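# Line up three dice by value away from arms

## Task

Arrange the three dice so each lies completely on the mat, resting flat, with their centres along one straight line that runs directly outward from the spot halfway between the two arm bases. The die with the smallest value goes closest to that spot and the largest goes farthest. Each die must still show the same top number it shows now. The arrangement must hold up without the robot touching anything, so finish by opening the grippers and moving the arms away.

## Robot and tools

Robot: two Doosan M1013 six-joint arms, left_arm and right_arm. Each carries a parallel two-finger gripper (up to 50 mm between pads) and a wrist camera: cam_left_wrist and cam_right_wrist, both 504x504 pixels.

Scene frame: origin on the table top between the arms, +z up, +x out over the table, left_arm on the +y side. The names left and right do not refer to sides of any image. Base (URDF root) poses: left_arm at (+0.004, +0.415, 0) m, quat_wxyz (+0.997, 0, 0, +0.073); right_arm at (+0.036, -0.668, 0) m, quat_wxyz (+1.000, 0, 0, +0.017). Their midpoint is about (0.020, -0.127, 0); the dice line must point straight away from there.

execute_actions(actions, pictures). actions holds zero or one item. An empty list only reports the state. An item with rows (1 to 15 rows) and optional steps (1 to 15, default 15) is a motion; each step lasts 1/30 s, one row per step, and the final row repeats to fill the steps. An item with only steps (up to 300) is a wait, counted from the previous result, and your reply time uses up part of it. pictures (boolean) switches camera images on or off for that result. A refused call moves nothing.

Each row is a single list of 18 numbers, each in [-1, 1], always covering both arms: left_arm first (six joint numbers, then gripper position, force_limit, speed), then right_arm in the same order of nine.

Joint numbers are offsets, not poses. They are measured from the joint angles printed in the latest result that lists them (before any such result in a scene, and for a second or later call within one reply, from where the arm is when the action begins). Every row is measured from that same reference, not from the previous row. Scale: 1.0 equals 1.398 rad for waist and shoulder, 2.097 rad for elbow, 2.622 rad for forearm roll, wrist pitch and wrist roll. Joint order: waist, shoulder, elbow, forearm roll, wrist pitch, wrist roll. Allowed ranges: elbow -2.792 to 2.792 rad, all others -6.283 to 6.283 rad. A request more than 0.010 rad beyond a range is refused; true ends may differ by up to 0.010 rad, and a joint pushed past its real end stops there, reported as "joint sent to its limit" (possibly referring to an earlier, still running action). All zeros do not mean hold: they steer back to the reference angles.

Gripper numbers are absolute settings. position: +1 fully open (50 mm), about -0.65 pads meet, -1 to grip (closes until blocked). force_limit per pad: -1 about 20 N, 0 about 102 N, +1 about 185 N (actual can be up to 17 % more). speed of the gap: -1 is 20 mm/s, 0 is 85, +1 is 150. To keep a gripper as it is, resend its previous three numbers; a 0 is a real command. New force_limit or speed only applies once position changes by at least 0.01; to loosen a grip, open first.

object_status: 0 moving, 1 blocked while opening, 2 blocked while closing (a proper grip), 3 reached target or pads closed (likely nothing held). Any new position resets it to 0 briefly. position_measured is in counts; opening in mm is roughly (250 - count) x 0.202. If grip force collapses the fingers re-close on their own, except after gripping with force_limit -1, where status stays 2 even if the object slipped away. Gripping a fixed, off-centre object loosens over time.

Geometry: fingers extend along the gripper's +z and close along its x. end_effector_position is the point between the pads; fingertips are 17.5 mm further out. A flat block protrudes about 9 cm toward the gripper's -y and rotates with it. Turning only the last joint moves the pad point around a 25 mm circle.

Motion: joint target speeds are capped at 2.09 rad/s (waist, shoulder), 3.14 (elbow), 3.93 (wrist joints), with 0.3 s to speed up; joints of one arm are synchronised. Targets may lead measured angles by at most 0.456, 0.683 and 0.854 rad respectively, and are scaled back if they would move the pad point over 70 mm from where it is. Between calls the arms keep moving toward the last row until they settle or a step is HELD.

Result lines: per arm, end_effector_position (m), end_effector_quat_wxyz and linear/angular velocities in the scene frame (printed position may be off, more when stretched far); Joint positions (rad) and Joint velocities (rad/s), one block per arm in joint order. "joint command not followed" means a clearance check altered joint targets; HELD marks steps where your row was partly not sent. MOTOR HOT warns of heating; OVER-TEMPERATURE FAULT means brakes until cooled. A torque fault (load limits: waist and shoulder 299, elbow 140, wrist joints 39.6 N m, including held weight) or an outside force of 144 N stops that arm for 10 s and drops the rest of the call.

zoom_image(camera, region): enlarged view of part of the latest image from cam_left_wrist or cam_right_wrist; region is [x0, y0, x1, y1] in pixels from the top-left, no larger than 504 by 504.

read_manual(section): returns only licence texts ("licences"); no motion.

finished_scene(scene): pass the current scene number; it is final and reports success. Ending a reply without a tool call ends the run.

Avoid: knocking or placing anything off the table, arm-to-arm contact or pressing, dropping or slamming dice, and hard pushes. Random brief tugs on held items or nudges to loose ones can happen, so recheck positions before finishing.

Each tool is called after "Emit:" in YAML: its name, and indented under it one key for each argument.

## Session

I'll start by reading the current state and camera views.

Emit:
execute_actions:
  actions: []

Scene clock: 0.00 s of 4800.00 s.
left_arm: end_effector_position=(+0.1632, +0.2078, +0.3467) position_measured=3 object_status=3 end_effector_quat_wxyz=(+0.116, +0.937, +0.219, +0.248) end_effector_velocity=(+0.000, +0.000, +0.000) end_effector_angular_velocity=(+0.001, -0.001, -0.001) | right_arm: end_effector_position=(+0.4037, -0.5786, +0.3591) position_measured=3 object_status=3 end_effector_quat_wxyz=(+0.274, -0.581, +0.760, -0.096) end_effector_velocity=(+0.001, -0.000, +0.001) end_effector_angular_velocity=(-0.001, -0.002, -0.000)
Joint positions: left_arm=[-1.834 -0.627  2.272  0.556  1.461 -0.628] | right_arm=[ 0.017 -0.637  2.299  0.184  0.914 -2.894]
Joint velocities: left_arm=[-0.     0.     0.     0.001  0.     0.001] | right_arm=[-0.     0.001 -0.002 -0.001 -0.     0.   ]

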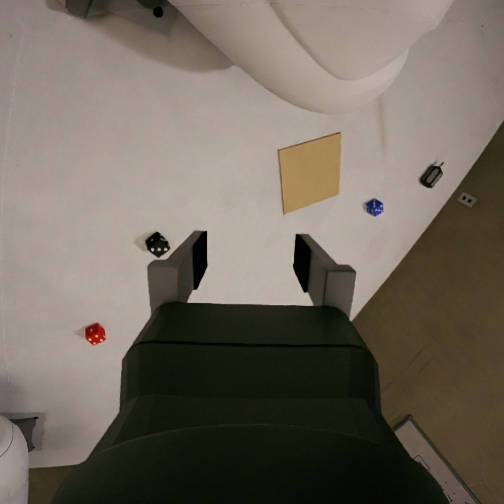

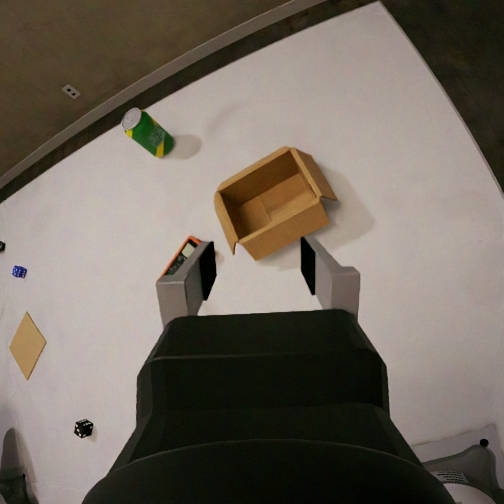

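Emit:
zoom_image:
  camera: "cam_left_wrist"
  region: [260, 110, 480, 250]

Emit:
zoom_image:
  camera: "cam_left_wrist"
  region: [50, 210, 210, 370]

Emit:
zoom_image:
  camera: "cam_right_wrist"
  region: [0, 220, 160, 504]

Region (260, 110, 480, 250) of cam_left_wrist's 504x504 image, scaled by 2.291, with more detail than that image has; it fills the top 321 rows of this view, and the rest is white.

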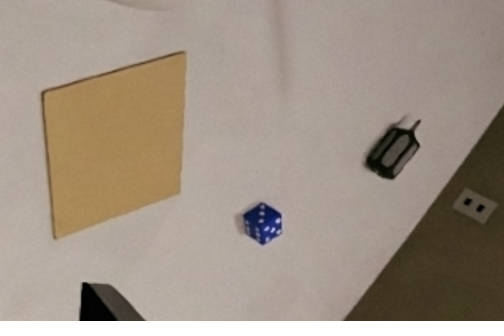

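Region (50, 210, 210, 370) of cam_left_wrist's 504x504 image, scaled by 3.150, with more detail than that image has.

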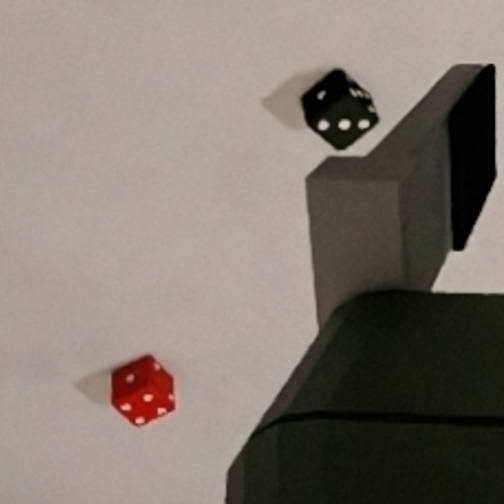

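Region (0, 220, 160, 504) of cam_right_wrist's 504x504 image, scaled by 1.775, with more detail than that image has; it fills the left 284 columns of this view, and the rest is white.

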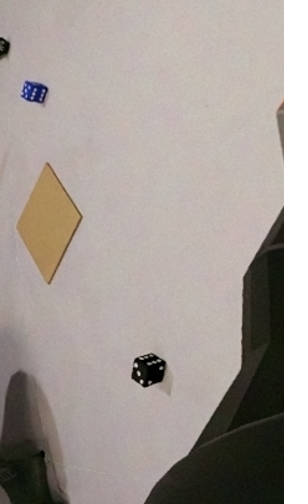

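Emit:
zoom_image:
  camera: "cam_left_wrist"
  region: [354, 187, 394, 227]

Emit:
zoom_image:
  camera: "cam_left_wrist"
  region: [75, 313, 115, 353]

Emit:
zoom_image:
  camera: "cam_left_wrist"
  region: [137, 223, 177, 263]

Emit:
zoom_image:
  camera: "cam_left_wrist"
  region: [180, 220, 320, 320]

Region (354, 187, 394, 227) of cam_left_wrist's 504x504 image, scaled by 12.600, with more detail than that image has.

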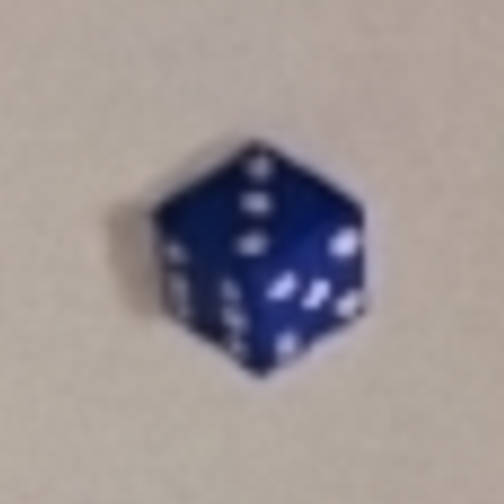

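Region (75, 313, 115, 353) of cam_left_wrist's 504x504 image, scaled by 12.600, with more detail than that image has.

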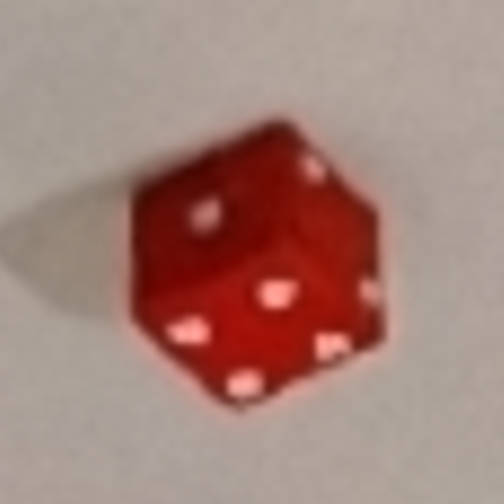

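Region (137, 223, 177, 263) of cam_left_wrist's 504x504 image, scaled by 12.600, with more detail than that image has.

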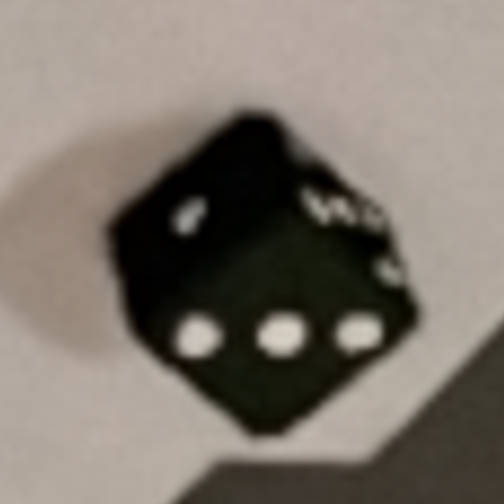

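Region (180, 220, 320, 320) of cam_left_wrist's 504x504 image, scaled by 3.600, with more detail than that image has; it fills the top 360 rows of this view, and the rest is white.

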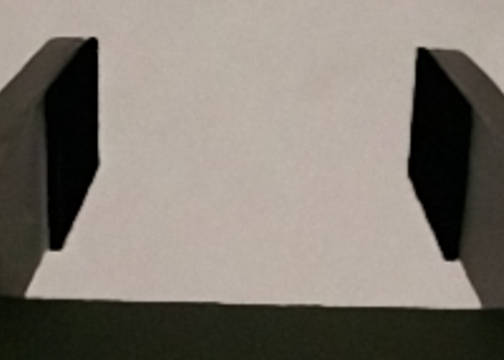

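The top faces read black 3, red 4 and blue 5. I'm moving the left arm above the black die for a closer look.

Emit:
execute_actions:
  actions:
    - {"rows": [[0.4464, 0.5104, -0.0351, -0.2121, -0.2305, 0.0135, 1, -0.4, 1, 0, 0, 0, 0, 0, 0, 1, 0, 0]], "steps": 15}
  pictures: false

Emit:
execute_actions:
  actions:
    - {"steps": 20}

Scene clock: 77.53 s of 4800.00 s.
left_arm: end_effector_position=(+0.1690, +0.0781, +0.2277) position_measured=3 object_status=3 end_effector_quat_wxyz=(+0.053, +0.924, +0.370, +0.085) end_effector_velocity=(+0.156, -0.216, -0.340) end_effector_angular_velocity=(+0.088, +0.654, +0.854) | right_arm: end_effector_position=(+0.4037, -0.5786, +0.3591) position_measured=3 object_status=3 end_effector_quat_wxyz=(+0.274, -0.581, +0.760, -0.096) end_effector_velocity=(-0.001, -0.000, -0.000) end_effector_angular_velocity=(-0.001, +0.001, +0.001)
Joint positions: left_arm=[-1.471 -0.241  2.226  0.208  1.082 -0.606] | right_arm=[ 0.017 -0.637  2.299  0.184  0.914 -2.894]
Joint velocities: left_arm=[ 0.772  0.973 -0.082 -0.612 -0.667  0.039] | right_arm=[-0.    -0.002  0.    -0.001  0.003 -0.   ]
Steps of this call (steps 1 to 90: nothing new was sent; then 74.03 s passed at rest; steps 91 to 105: all 15 steps of this action). Readings (joint positions | what the end effector reports):
91: left_arm=[-1.834 -0.627 2.272 0.555 1.460 -0.628] | right_arm=[0.017 -0.637 2.299 0.184 0.914 -2.894] | left_arm position_measured=3 object_status=3 | right_arm position_measured=3 object_status=3
92: left_arm=[-1.830 -0.623 2.271 0.550 1.454 -0.628] | right_arm=[0.017 -0.637 2.299 0.184 0.914 -2.894] | left_arm position_measured=3 object_status=3 | right_arm position_measured=3 object_status=3
94: left_arm=[-1.798 -0.591 2.266 0.511 1.412 -0.626] | right_arm=[0.017 -0.637 2.299 0.184 0.914 -2.894] | left_arm position_measured=3 object_status=3 | right_arm position_measured=3 object_status=3
98: left_arm=[-1.678 -0.471 2.248 0.379 1.268 -0.617] | right_arm=[0.017 -0.637 2.299 0.184 0.914 -2.894] | left_arm position_measured=3 object_status=3 | right_arm position_measured=3 object_status=3
105: the state above

Scene clock: 78.20 s of 4800.00 s.
left_arm: end_effector_position=(+0.2429, +0.0268, +0.1004) position_measured=3 object_status=3 end_effector_quat_wxyz=(+0.000, +0.852, +0.523, -0.000) end_effector_velocity=(+0.000, +0.000, -0.001) end_effector_angular_velocity=(+0.002, +0.000, +0.001) | right_arm: end_effector_position=(+0.4037, -0.5786, +0.3591) position_measured=3 object_status=3 end_effector_quat_wxyz=(+0.274, -0.581, +0.760, -0.096) end_effector_velocity=(+0.000, +0.000, -0.000) end_effector_angular_velocity=(-0.000, +0.001, +0.000)
Joint positions: left_arm=[-1.21   0.086  2.198 -0.     0.856 -0.593] | right_arm=[ 0.017 -0.637  2.299  0.184  0.914 -2.894]
Joint velocities: left_arm=[ 0.001  0.002  0.     0.001  0.    -0.001] | right_arm=[ 0.     0.001 -0.001 -0.001  0.001  0.   ]
Steps of this call (steps 1 to 20: the robot went on to your last target). Readings (joint positions | what the end effector reports):
1: left_arm=[-1.445 -0.208 2.223 0.187 1.060 -0.605] | right_arm=[0.017 -0.637 2.299 0.184 0.914 -2.894] | left_arm position_measured=3 object_status=3 | right_arm position_measured=3 object_status=3
2: left_arm=[-1.419 -0.175 2.220 0.166 1.038 -0.604] | right_arm=[0.017 -0.637 2.299 0.184 0.914 -2.894] | left_arm position_measured=3 object_status=3 | right_arm position_measured=3 object_status=3
4: left_arm=[-1.368 -0.112 2.215 0.126 0.993 -0.601] | right_arm=[0.017 -0.637 2.299 0.184 0.914 -2.894] | left_arm position_measured=3 object_status=3 | right_arm position_measured=3 object_status=3
8: left_arm=[-1.270 0.011 2.204 0.047 0.908 -0.596] | right_arm=[0.017 -0.637 2.299 0.184 0.914 -2.894] | left_arm position_measured=3 object_status=3 | right_arm position_measured=3 object_status=3
20: the state above

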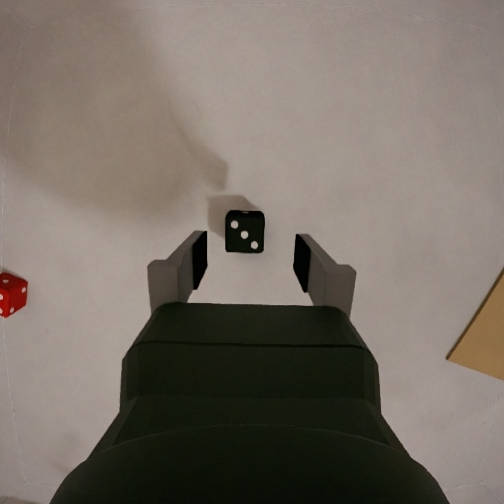

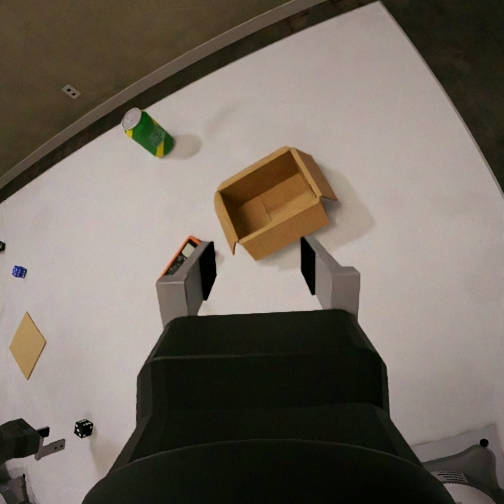

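Emit:
zoom_image:
  camera: "cam_left_wrist"
  region: [190, 190, 310, 290]

Emit:
zoom_image:
  camera: "cam_left_wrist"
  region: [0, 255, 80, 335]

Emit:
zoom_image:
  camera: "cam_left_wrist"
  region: [384, 260, 504, 400]

Region (190, 190, 310, 290) of cam_left_wrist's 504x504 image, scaled by 4.200, with more detail than that image has.

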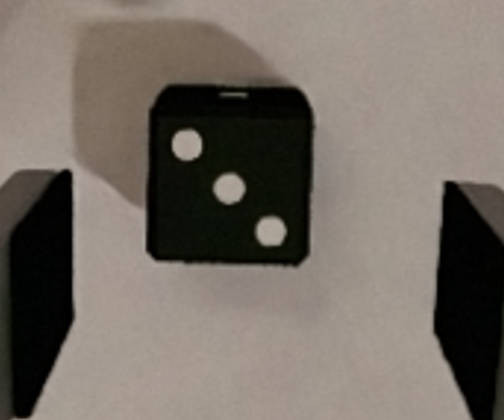

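Region (0, 255, 80, 335) of cam_left_wrist's 504x504 image, scaled by 6.300, with more detail than that image has.

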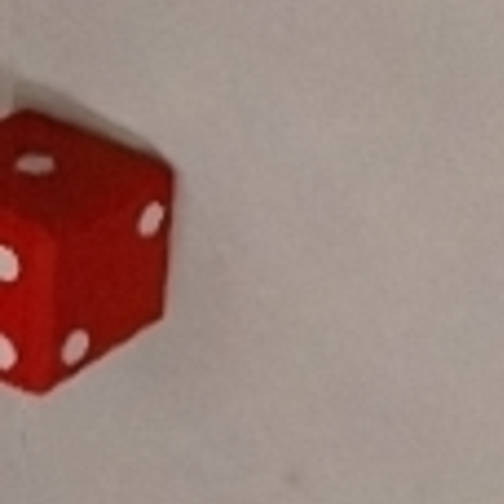

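Region (384, 260, 504, 400) of cam_left_wrist's 504x504 image, scaled by 3.600, with more detail than that image has; it fills the left 432 columns of this view, and the rest is white.

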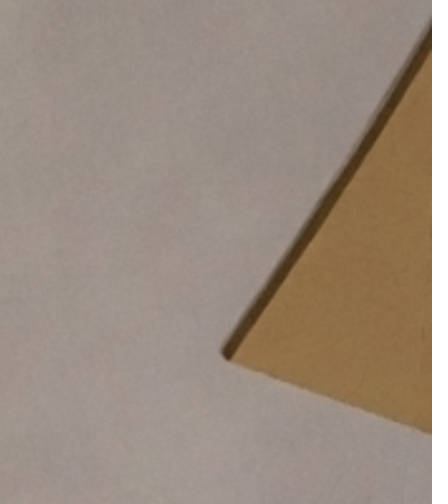

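Emit:
zoom_image:
  camera: "cam_left_wrist"
  region: [440, 330, 480, 370]

Region (440, 330, 480, 370) of cam_left_wrist's 504x504 image, scaled by 12.600, with more detail than that image has.

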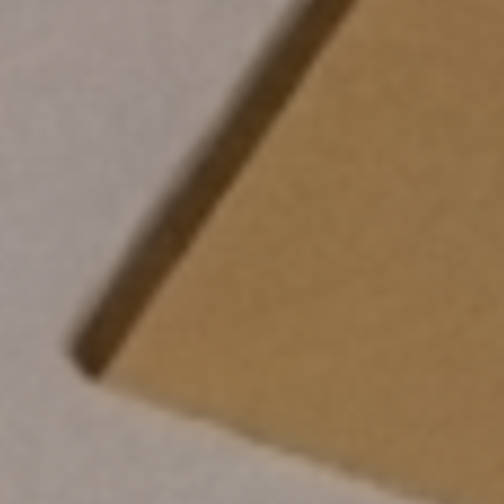

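Calibration is consistent, so I'm chaining the next steps: grasp the black die, place it at the near end of the line, then move above the red die.

Emit:
execute_actions:
  actions:
    - {"rows": [ [-0.0042, 0.0844, 0.0242, 0, -0.0640, -0.0022, 1, -0.4, 1, 0, 0, 0, 0, 0, 0, 1, 0, 0], [-0.0042, 0.0844, 0.0242, 0, -0.0640, -0.0022, 1, -0.4, 1, 0, 0, 0, 0, 0, 0, 1, 0, 0], [-0.0042, 0.0844, 0.0242, 0, -0.0640, -0.0022, 1, -0.4, 1, 0, 0, 0, 0, 0, 0, 1, 0, 0], [-0.0042, 0.0844, 0.0242, 0, -0.0640, -0.0022, 1, -0.4, 1, 0, 0, 0, 0, 0, 0, 1, 0, 0], [-0.0042, 0.0844, 0.0242, 0, -0.0640, -0.0022, 1, -0.4, 1, 0, 0, 0, 0, 0, 0, 1, 0, 0], [-0.0042, 0.0844, 0.0242, 0, -0.0640, -0.0022, 1, -0.4, 1, 0, 0, 0, 0, 0, 0, 1, 0, 0], [-0.0042, 0.0844, 0.0242, 0, -0.0640, -0.0022, 1, -0.4, 1, 0, 0, 0, 0, 0, 0, 1, 0, 0], [-0.0042, 0.0844, 0.0242, 0, -0.0640, -0.0022, 1, -0.4, 1, 0, 0, 0, 0, 0, 0, 1, 0, 0], [-0.0042, 0.0844, 0.0242, 0, -0.0640, -0.0022, 1, -0.4, 1, 0, 0, 0, 0, 0, 0, 1, 0, 0], [-0.0042, 0.0844, 0.0242, 0, -0.0640, -0.0022, -1, -0.4, 0.5, 0, 0, 0, 0, 0, 0, 1, 0, 0] ], "steps": 15}
  pictures: false

Emit:
execute_actions:
  actions:
    - {"rows": [ [0, 0, 0, 0, 0, 0, -1, -0.4, 0.5, 0, 0, 0, 0, 0, 0, 1, 0, 0], [0, 0, 0, 0, 0, 0, -1, -0.4, 0.5, 0, 0, 0, 0, 0, 0, 1, 0, 0], [0, 0, 0, 0, 0, 0, -1, -0.4, 0.5, 0, 0, 0, 0, 0, 0, 1, 0, 0], [0, 0, 0, 0, 0, 0, -1, -0.4, 0.5, 0, 0, 0, 0, 0, 0, 1, 0, 0], [0, 0, 0, 0, 0, 0, -1, -0.4, 0.5, 0, 0, 0, 0, 0, 0, 1, 0, 0], [0, -0.0288, -0.0086, 0, 0.0222, 0, -1, -0.4, 0.5, 0, 0, 0, 0, 0, 0, 1, 0, 0], [0, -0.0288, -0.0086, 0, 0.0222, 0, -1, -0.4, 0.5, 0, 0, 0, 0, 0, 0, 1, 0, 0], [0, -0.0288, -0.0086, 0, 0.0222, 0, -1, -0.4, 0.5, 0, 0, 0, 0, 0, 0, 1, 0, 0], [0, -0.0288, -0.0086, 0, 0.0222, 0, -1, -0.4, 0.5, 0, 0, 0, 0, 0, 0, 1, 0, 0], [0.4553, -0.0175, -0.0055, 0, 0.0138, -0.2072, -1, -0.4, 0.5, 0, 0, 0, 0, 0, 0, 1, 0, 0] ], "steps": 15}
  pictures: false

Emit:
execute_actions:
  actions:
    - {"steps": 25}
  pictures: true

Emit:
execute_actions:
  actions:
    - {"rows": [ [0, 0.0050, 0.0015, 0, -0.0038, 0, -1, -0.4, 0.5, 0, 0, 0, 0, 0, 0, 1, 0, 0], [0, 0.0085, 0.0025, 0, -0.0065, 0, -1, -0.4, 0.5, 0, 0, 0, 0, 0, 0, 1, 0, 0], [0, 0.0107, 0.0031, 0, -0.0082, 0, -1, -0.4, 0.5, 0, 0, 0, 0, 0, 0, 1, 0, 0], [0, 0.0117, 0.0034, 0, -0.0090, 0, -1, -0.4, 0.5, 0, 0, 0, 0, 0, 0, 1, 0, 0], [0, 0.0117, 0.0034, 0, -0.0090, 0, -1, -0.4, 0.5, 0, 0, 0, 0, 0, 0, 1, 0, 0], [0, 0.0117, 0.0034, 0, -0.0090, 0, -1, -0.4, 0.5, 0, 0, 0, 0, 0, 0, 1, 0, 0], [0, 0.0117, 0.0034, 0, -0.0090, 0, 1, -0.4, 0.5, 0, 0, 0, 0, 0, 0, 1, 0, 0], [0, 0.0117, 0.0034, 0, -0.0090, 0, 1, -0.4, 0.5, 0, 0, 0, 0, 0, 0, 1, 0, 0], [0, 0.0117, 0.0034, 0, -0.0090, 0, 1, -0.4, 0.5, 0, 0, 0, 0, 0, 0, 1, 0, 0], [0, 0.0117, 0.0034, 0, -0.0090, 0, 1, -0.4, 0.5, 0, 0, 0, 0, 0, 0, 1, 0, 0], [0, 0.0117, 0.0034, 0, -0.0090, 0, 1, -0.4, 0.5, 0, 0, 0, 0, 0, 0, 1, 0, 0], [0, -0.0368, -0.0127, 0, 0.0298, 0, 1, -0.4, 0.5, 0, 0, 0, 0, 0, 0, 1, 0, 0] ], "steps": 15}
  pictures: false

Emit:
execute_actions:
  actions:
    - {"steps": 2}
  pictures: true

Emit:
execute_actions:
  actions:
    - {"rows": [[-0.6240, 0.1810, -0.1843, 0, 0.0509, 0.2371, 1, -0.4, 0.5, 0, 0, 0, 0, 0, 0, 1, 0, 0]], "steps": 15}
  pictures: false

Emit:
execute_actions:
  actions:
    - {"steps": 28}
  pictures: true

Scene clock: 198.70 s of 4800.00 s.
left_arm: end_effector_position=(+0.2428, +0.0212, +0.0240) position_measured=107 object_status=0 end_effector_quat_wxyz=(+0.000, +0.852, +0.523, -0.000) end_effector_velocity=(+0.000, +0.000, -0.000) end_effector_angular_velocity=(-0.000, +0.000, +0.001) | right_arm: end_effector_position=(+0.4037, -0.5786, +0.3591) position_measured=3 object_status=3 end_effector_quat_wxyz=(+0.274, -0.581, +0.760, -0.096) end_effector_velocity=(+0.000, -0.000, -0.000) end_effector_angular_velocity=(+0.000, +0.001, -0.000)
Joint positions: left_arm=[-1.216  0.204  2.249 -0.     0.689 -0.599] | right_arm=[ 0.017 -0.637  2.299  0.184  0.914 -2.894]
Joint velocities: left_arm=[ 0.001  0.     0.    -0.    -0.     0.   ] | right_arm=[-0.001  0.001  0.     0.001 -0.    -0.001]
Steps of this call (steps 1 to 15: the robot went on to your last target; steps 16 to 90: nothing new was sent; then 117.00 s passed at rest; steps 91 to 105: all 15 steps of this action). Readings (joint positions | what the end effector reports):
91: left_arm=[-1.210 0.087 2.198 -0.000 0.856 -0.593] | right_arm=[0.017 -0.637 2.299 0.184 0.914 -2.894] | left_arm position_measured=3 object_status=3 | right_arm position_measured=3 object_status=3
92: left_arm=[-1.210 0.091 2.200 -0.000 0.849 -0.593] | right_arm=[0.017 -0.637 2.299 0.184 0.914 -2.894] | left_arm position_measured=3 object_status=3 | right_arm position_measured=3 object_status=3
94: left_arm=[-1.212 0.122 2.214 -0.000 0.804 -0.594] | right_arm=[0.017 -0.637 2.299 0.184 0.914 -2.894] | left_arm position_measured=3 object_status=3 | right_arm position_measured=3 object_status=3
98: left_arm=[-1.216 0.201 2.248 -0.000 0.694 -0.598] | right_arm=[0.017 -0.637 2.299 0.184 0.914 -2.894] | left_arm position_measured=3 object_status=3 | right_arm position_measured=3 object_status=3
105: the state above

Scene clock: 199.20 s of 4800.00 s.
left_arm: end_effector_position=(+0.2781, +0.0426, +0.0465) position_measured=107 object_status=2 end_effector_quat_wxyz=(+0.000, +0.794, +0.608, -0.000) end_effector_velocity=(+0.384, +0.260, -0.016) end_effector_angular_velocity=(+0.001, +0.003, +2.194) | right_arm: end_effector_position=(+0.4037, -0.5786, +0.3591) position_measured=3 object_status=3 end_effector_quat_wxyz=(+0.274, -0.581, +0.760, -0.096) end_effector_velocity=(-0.000, -0.000, -0.001) end_effector_angular_velocity=(+0.001, +0.001, -0.001)
Joint positions: left_arm=[-1.122  0.169  2.233 -0.     0.738 -0.71 ] | right_arm=[ 0.017 -0.637  2.299  0.184  0.914 -2.894]
Joint velocities: left_arm=[ 1.049  0.026  0.01  -0.001 -0.034 -1.144] | right_arm=[-0.001  0.     0.002  0.001 -0.001 -0.   ]
Steps of this call (steps 1 to 15: all 15 steps of this action). Readings (joint positions | what the end effector reports):
1: left_arm=[-1.216 0.204 2.249 -0.000 0.689 -0.599] | right_arm=[0.017 -0.637 2.299 0.184 0.914 -2.894] | left_arm position_measured=107 object_status=0 | right_arm position_measured=3 object_status=3
2: left_arm=[-1.216 0.204 2.249 -0.000 0.689 -0.599] | right_arm=[0.017 -0.637 2.299 0.184 0.914 -2.894] | left_arm position_measured=107 object_status=0 | right_arm position_measured=3 object_status=3
4: left_arm=[-1.216 0.204 2.249 -0.000 0.689 -0.599] | right_arm=[0.017 -0.637 2.299 0.184 0.914 -2.894] | left_arm position_measured=107 object_status=0 | right_arm position_measured=3 object_status=3
8: left_arm=[-1.216 0.188 2.242 -0.000 0.712 -0.599] | right_arm=[0.017 -0.637 2.299 0.184 0.914 -2.894] | left_arm position_measured=107 object_status=2 | right_arm position_measured=3 object_status=3
15: the state above

Scene clock: 200.03 s of 4800.00 s.
left_arm: end_effector_position=(+0.4360, +0.2282, +0.0400) position_measured=107 object_status=2 end_effector_quat_wxyz=(-0.000, +0.417, +0.909, -0.000) end_effector_velocity=(+0.000, +0.000, +0.000) end_effector_angular_velocity=(-0.001, -0.000, +0.002) | right_arm: end_effector_position=(+0.4037, -0.5786, +0.3591) position_measured=3 object_status=3 end_effector_quat_wxyz=(+0.274, -0.581, +0.760, -0.096) end_effector_velocity=(-0.000, -0.000, +0.000) end_effector_angular_velocity=(+0.001, +0.000, -0.001)
Joint positions: left_arm=[-0.58   0.18   2.237 -0.     0.725 -1.142] | right_arm=[ 0.017 -0.637  2.299  0.184  0.914 -2.894]
Joint velocities: left_arm=[ 0.001 -0.    -0.    -0.001 -0.    -0.001] | right_arm=[-0.001 -0.    -0.     0.     0.001  0.   ]
Steps of this call (steps 1 to 25: the robot went on to your last target). Readings (joint positions | what the end effector reports):
1: left_arm=[-1.087 0.170 2.234 -0.000 0.737 -0.747] | right_arm=[0.017 -0.637 2.299 0.184 0.914 -2.894] | left_arm position_measured=107 object_status=2 | right_arm position_measured=3 object_status=3
2: left_arm=[-1.054 0.171 2.234 -0.000 0.736 -0.779] | right_arm=[0.017 -0.637 2.299 0.184 0.914 -2.894] | left_arm position_measured=107 object_status=2 | right_arm position_measured=3 object_status=3
4: left_arm=[-0.988 0.172 2.234 -0.000 0.734 -0.834] | right_arm=[0.017 -0.637 2.299 0.184 0.914 -2.894] | left_arm position_measured=107 object_status=2 | right_arm position_measured=3 object_status=3
8: left_arm=[-0.859 0.174 2.235 -0.000 0.731 -0.932] | right_arm=[0.017 -0.637 2.299 0.184 0.914 -2.894] | left_arm position_measured=107 object_status=2 | right_arm position_measured=3 object_status=3
25: the state above

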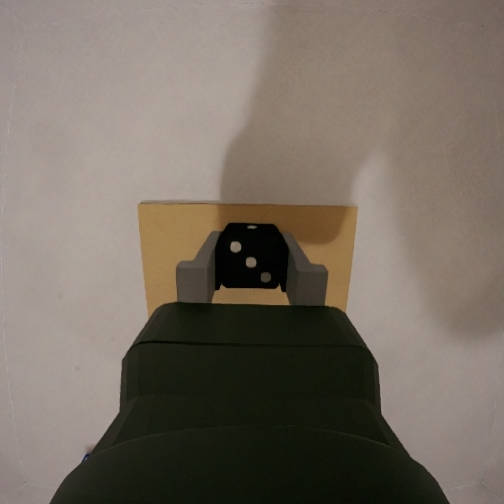

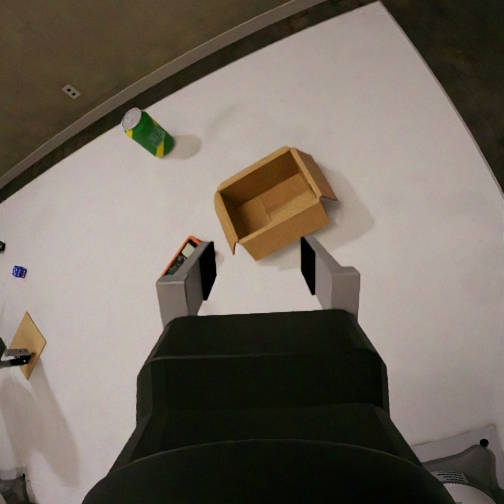

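Scene clock: 200.53 s of 4800.00 s.
left_arm: end_effector_position=(+0.4361, +0.2282, +0.0510) position_measured=3 object_status=0 end_effector_quat_wxyz=(-0.001, +0.417, +0.909, -0.000) end_effector_velocity=(+0.012, -0.005, +0.406) end_effector_angular_velocity=(-0.013, -0.026, +0.002) | right_arm: end_effector_position=(+0.4037, -0.5786, +0.3591) position_measured=3 object_status=3 end_effector_quat_wxyz=(+0.274, -0.581, +0.760, -0.096) end_effector_velocity=(-0.000, +0.000, +0.000) end_effector_angular_velocity=(+0.000, -0.001, +0.001)
Joint positions: left_arm=[-0.58   0.164  2.229 -0.001  0.751 -1.142] | right_arm=[ 0.017 -0.637  2.299  0.184  0.914 -2.894]
Joint velocities: left_arm=[ 0.001 -0.6   -0.308 -0.     0.879 -0.001] | right_arm=[ 0.001 -0.001  0.    -0.    -0.001  0.   ]
Steps of this call (steps 1 to 15: all 15 steps of this action). Readings (joint positions | what the end effector reports):
1: left_arm=[-0.580 0.180 2.237 -0.000 0.725 -1.142] | right_arm=[0.017 -0.637 2.299 0.184 0.914 -2.894] | left_arm position_measured=107 object_status=2 | right_arm position_measured=3 object_status=3
2: left_arm=[-0.580 0.182 2.238 -0.000 0.720 -1.142] | right_arm=[0.017 -0.637 2.299 0.184 0.914 -2.894] | left_arm position_measured=107 object_status=2 | right_arm position_measured=3 object_status=3
4: left_arm=[-0.580 0.191 2.242 -0.000 0.708 -1.142] | right_arm=[0.017 -0.637 2.299 0.184 0.914 -2.894] | left_arm position_measured=107 object_status=2 | right_arm position_measured=3 object_status=3
8: left_arm=[-0.580 0.196 2.244 -0.000 0.701 -1.142] | right_arm=[0.017 -0.637 2.299 0.184 0.914 -2.894] | left_arm position_measured=78 object_status=0 | right_arm position_measured=3 object_status=3
15: the state above

Scene clock: 200.60 s of 4800.00 s.
left_arm: end_effector_position=(+0.4365, +0.2279, +0.0717) position_measured=3 object_status=0 end_effector_quat_wxyz=(+0.000, +0.417, +0.909, -0.000) end_effector_velocity=(-0.006, +0.003, +0.163) end_effector_angular_velocity=(-0.003, -0.006, +0.000) | right_arm: end_effector_position=(+0.4037, -0.5786, +0.3591) position_measured=3 object_status=3 end_effector_quat_wxyz=(+0.274, -0.581, +0.760, -0.096) end_effector_velocity=(-0.001, -0.000, -0.001) end_effector_angular_velocity=(-0.000, -0.000, -0.001)
Joint positions: left_arm=[-0.58   0.133  2.213 -0.001  0.795 -1.142] | right_arm=[ 0.017 -0.637  2.299  0.184  0.914 -2.894]
Joint velocities: left_arm=[-0.    -0.243 -0.116  0.     0.353 -0.001] | right_arm=[-0.001 -0.001  0.002  0.    -0.    -0.   ]
Steps of this call (steps 1 to 2: the robot went on to your last target). Readings (joint positions | what the end effector reports):
1: left_arm=[-0.580 0.145 2.219 -0.001 0.778 -1.142] | right_arm=[0.017 -0.637 2.299 0.184 0.914 -2.894] | left_arm position_measured=3 object_status=0 | right_arm position_measured=3 object_status=3
2: the state above

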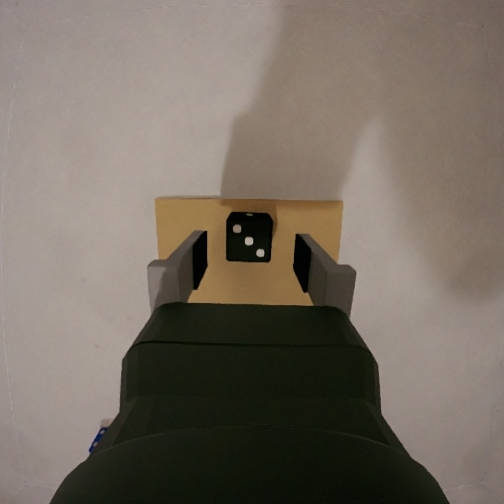

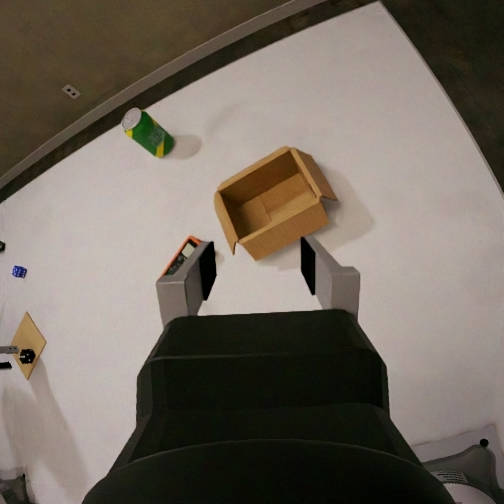

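Scene clock: 201.10 s of 4800.00 s.
left_arm: end_effector_position=(+0.4330, +0.0307, +0.0865) position_measured=3 object_status=3 end_effector_quat_wxyz=(+0.001, +0.691, +0.722, -0.000) end_effector_velocity=(-0.176, -0.440, +0.010) end_effector_angular_velocity=(+0.000, -0.001, -1.317) | right_arm: end_effector_position=(+0.4037, -0.5786, +0.3591) position_measured=3 object_status=3 end_effector_quat_wxyz=(+0.274, -0.581, +0.760, -0.096) end_effector_velocity=(-0.000, +0.000, +0.000) end_effector_angular_velocity=(+0.001, -0.002, +0.000)
Joint positions: left_arm=[-0.905  0.27   2.    -0.     0.871 -0.802] | right_arm=[ 0.017 -0.637  2.299  0.184  0.914 -2.894]
Joint velocities: left_arm=[-0.781  0.223 -0.332  0.001  0.108  0.536] | right_arm=[ 0.001 -0.001  0.001  0.001 -0.002 -0.   ]
Steps of this call (steps 1 to 15: all 15 steps of this action). Readings (joint positions | what the end effector reports):
1: left_arm=[-0.580 0.129 2.210 -0.001 0.801 -1.142] | right_arm=[0.017 -0.637 2.299 0.184 0.914 -2.894] | left_arm position_measured=3 object_status=0 | right_arm position_measured=3 object_status=3
2: left_arm=[-0.584 0.131 2.207 -0.001 0.804 -1.136] | right_arm=[0.017 -0.637 2.299 0.184 0.914 -2.894] | left_arm position_measured=3 object_status=3 | right_arm position_measured=3 object_status=3
4: left_arm=[-0.616 0.149 2.179 -0.001 0.813 -1.092] | right_arm=[0.017 -0.637 2.299 0.184 0.914 -2.894] | left_arm position_measured=3 object_status=3 | right_arm position_measured=3 object_status=3
8: left_arm=[-0.722 0.203 2.099 -0.000 0.839 -0.962] | right_arm=[0.017 -0.637 2.299 0.184 0.914 -2.894] | left_arm position_measured=3 object_status=3 | right_arm position_measured=3 object_status=3
15: the state above

Scene clock: 202.03 s of 4800.00 s.
left_arm: end_effector_position=(+0.1982, -0.2159, +0.0882) position_measured=3 object_status=3 end_effector_quat_wxyz=(+0.000, +0.924, +0.383, -0.000) end_effector_velocity=(-0.000, -0.001, +0.000) end_effector_angular_velocity=(-0.001, +0.000, -0.000) | right_arm: end_effector_position=(+0.4037, -0.5786, +0.3591) position_measured=3 object_status=3 end_effector_quat_wxyz=(+0.274, -0.581, +0.760, -0.096) end_effector_velocity=(+0.000, -0.000, -0.001) end_effector_angular_velocity=(-0.000, -0.000, -0.001)
Joint positions: left_arm=[-1.452  0.386  1.826 -0.     0.928 -0.52 ] | right_arm=[ 0.017 -0.637  2.299  0.184  0.914 -2.894]
Joint velocities: left_arm=[-0.     0.    -0.001 -0.    -0.     0.   ] | right_arm=[-0.001  0.     0.002 -0.    -0.002 -0.   ]
Steps of this call (steps 1 to 28: the robot went on to your last target). Readings (joint positions | what the end effector reports):
1: left_arm=[-0.932 0.277 1.989 -0.000 0.875 -0.785] | right_arm=[0.017 -0.637 2.299 0.184 0.914 -2.894] | left_arm position_measured=3 object_status=3 | right_arm position_measured=3 object_status=3
2: left_arm=[-0.958 0.284 1.979 -0.000 0.878 -0.768] | right_arm=[0.017 -0.637 2.299 0.184 0.914 -2.894] | left_arm position_measured=3 object_status=3 | right_arm position_measured=3 object_status=3
4: left_arm=[-1.011 0.296 1.961 -0.000 0.884 -0.738] | right_arm=[0.017 -0.637 2.299 0.184 0.914 -2.894] | left_arm position_measured=3 object_status=3 | right_arm position_measured=3 object_status=3
8: left_arm=[-1.115 0.318 1.929 -0.000 0.895 -0.686] | right_arm=[0.017 -0.637 2.299 0.184 0.914 -2.894] | left_arm position_measured=3 object_status=3 | right_arm position_measured=3 object_status=3
28: the state above

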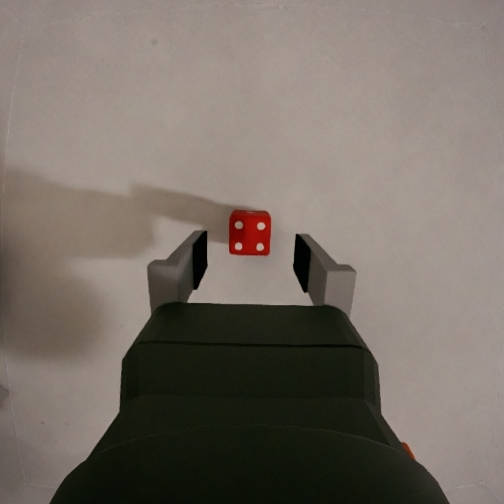

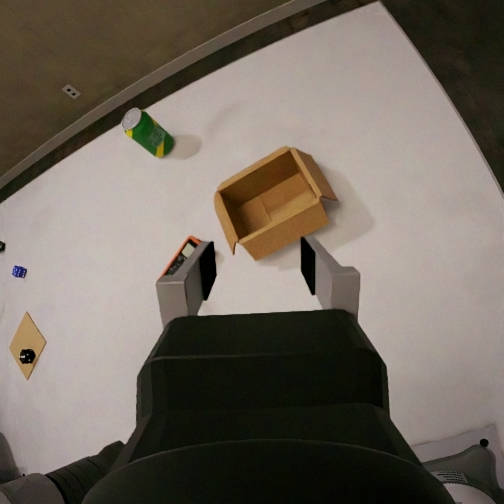

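Emit:
zoom_image:
  camera: "cam_left_wrist"
  region: [190, 190, 310, 290]

Emit:
zoom_image:
  camera: "cam_right_wrist"
  region: [0, 250, 90, 390]

Region (190, 190, 310, 290) of cam_left_wrist's 504x504 image, scaled by 4.200, with more detail than that image has.

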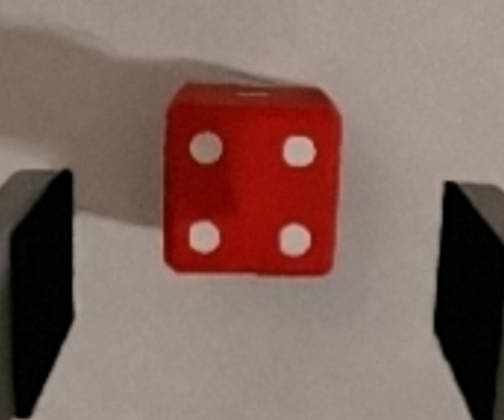

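Region (0, 250, 90, 390) of cam_right_wrist's 504x504 image, scaled by 3.600, with more detail than that image has; it fills the left 324 columns of this view, and the rest is white.

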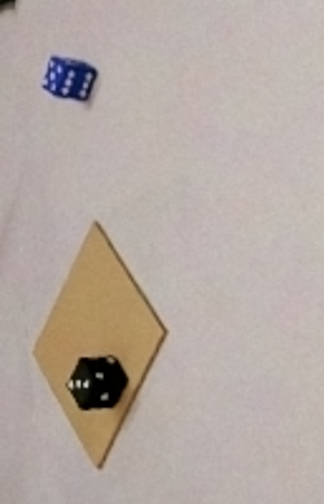

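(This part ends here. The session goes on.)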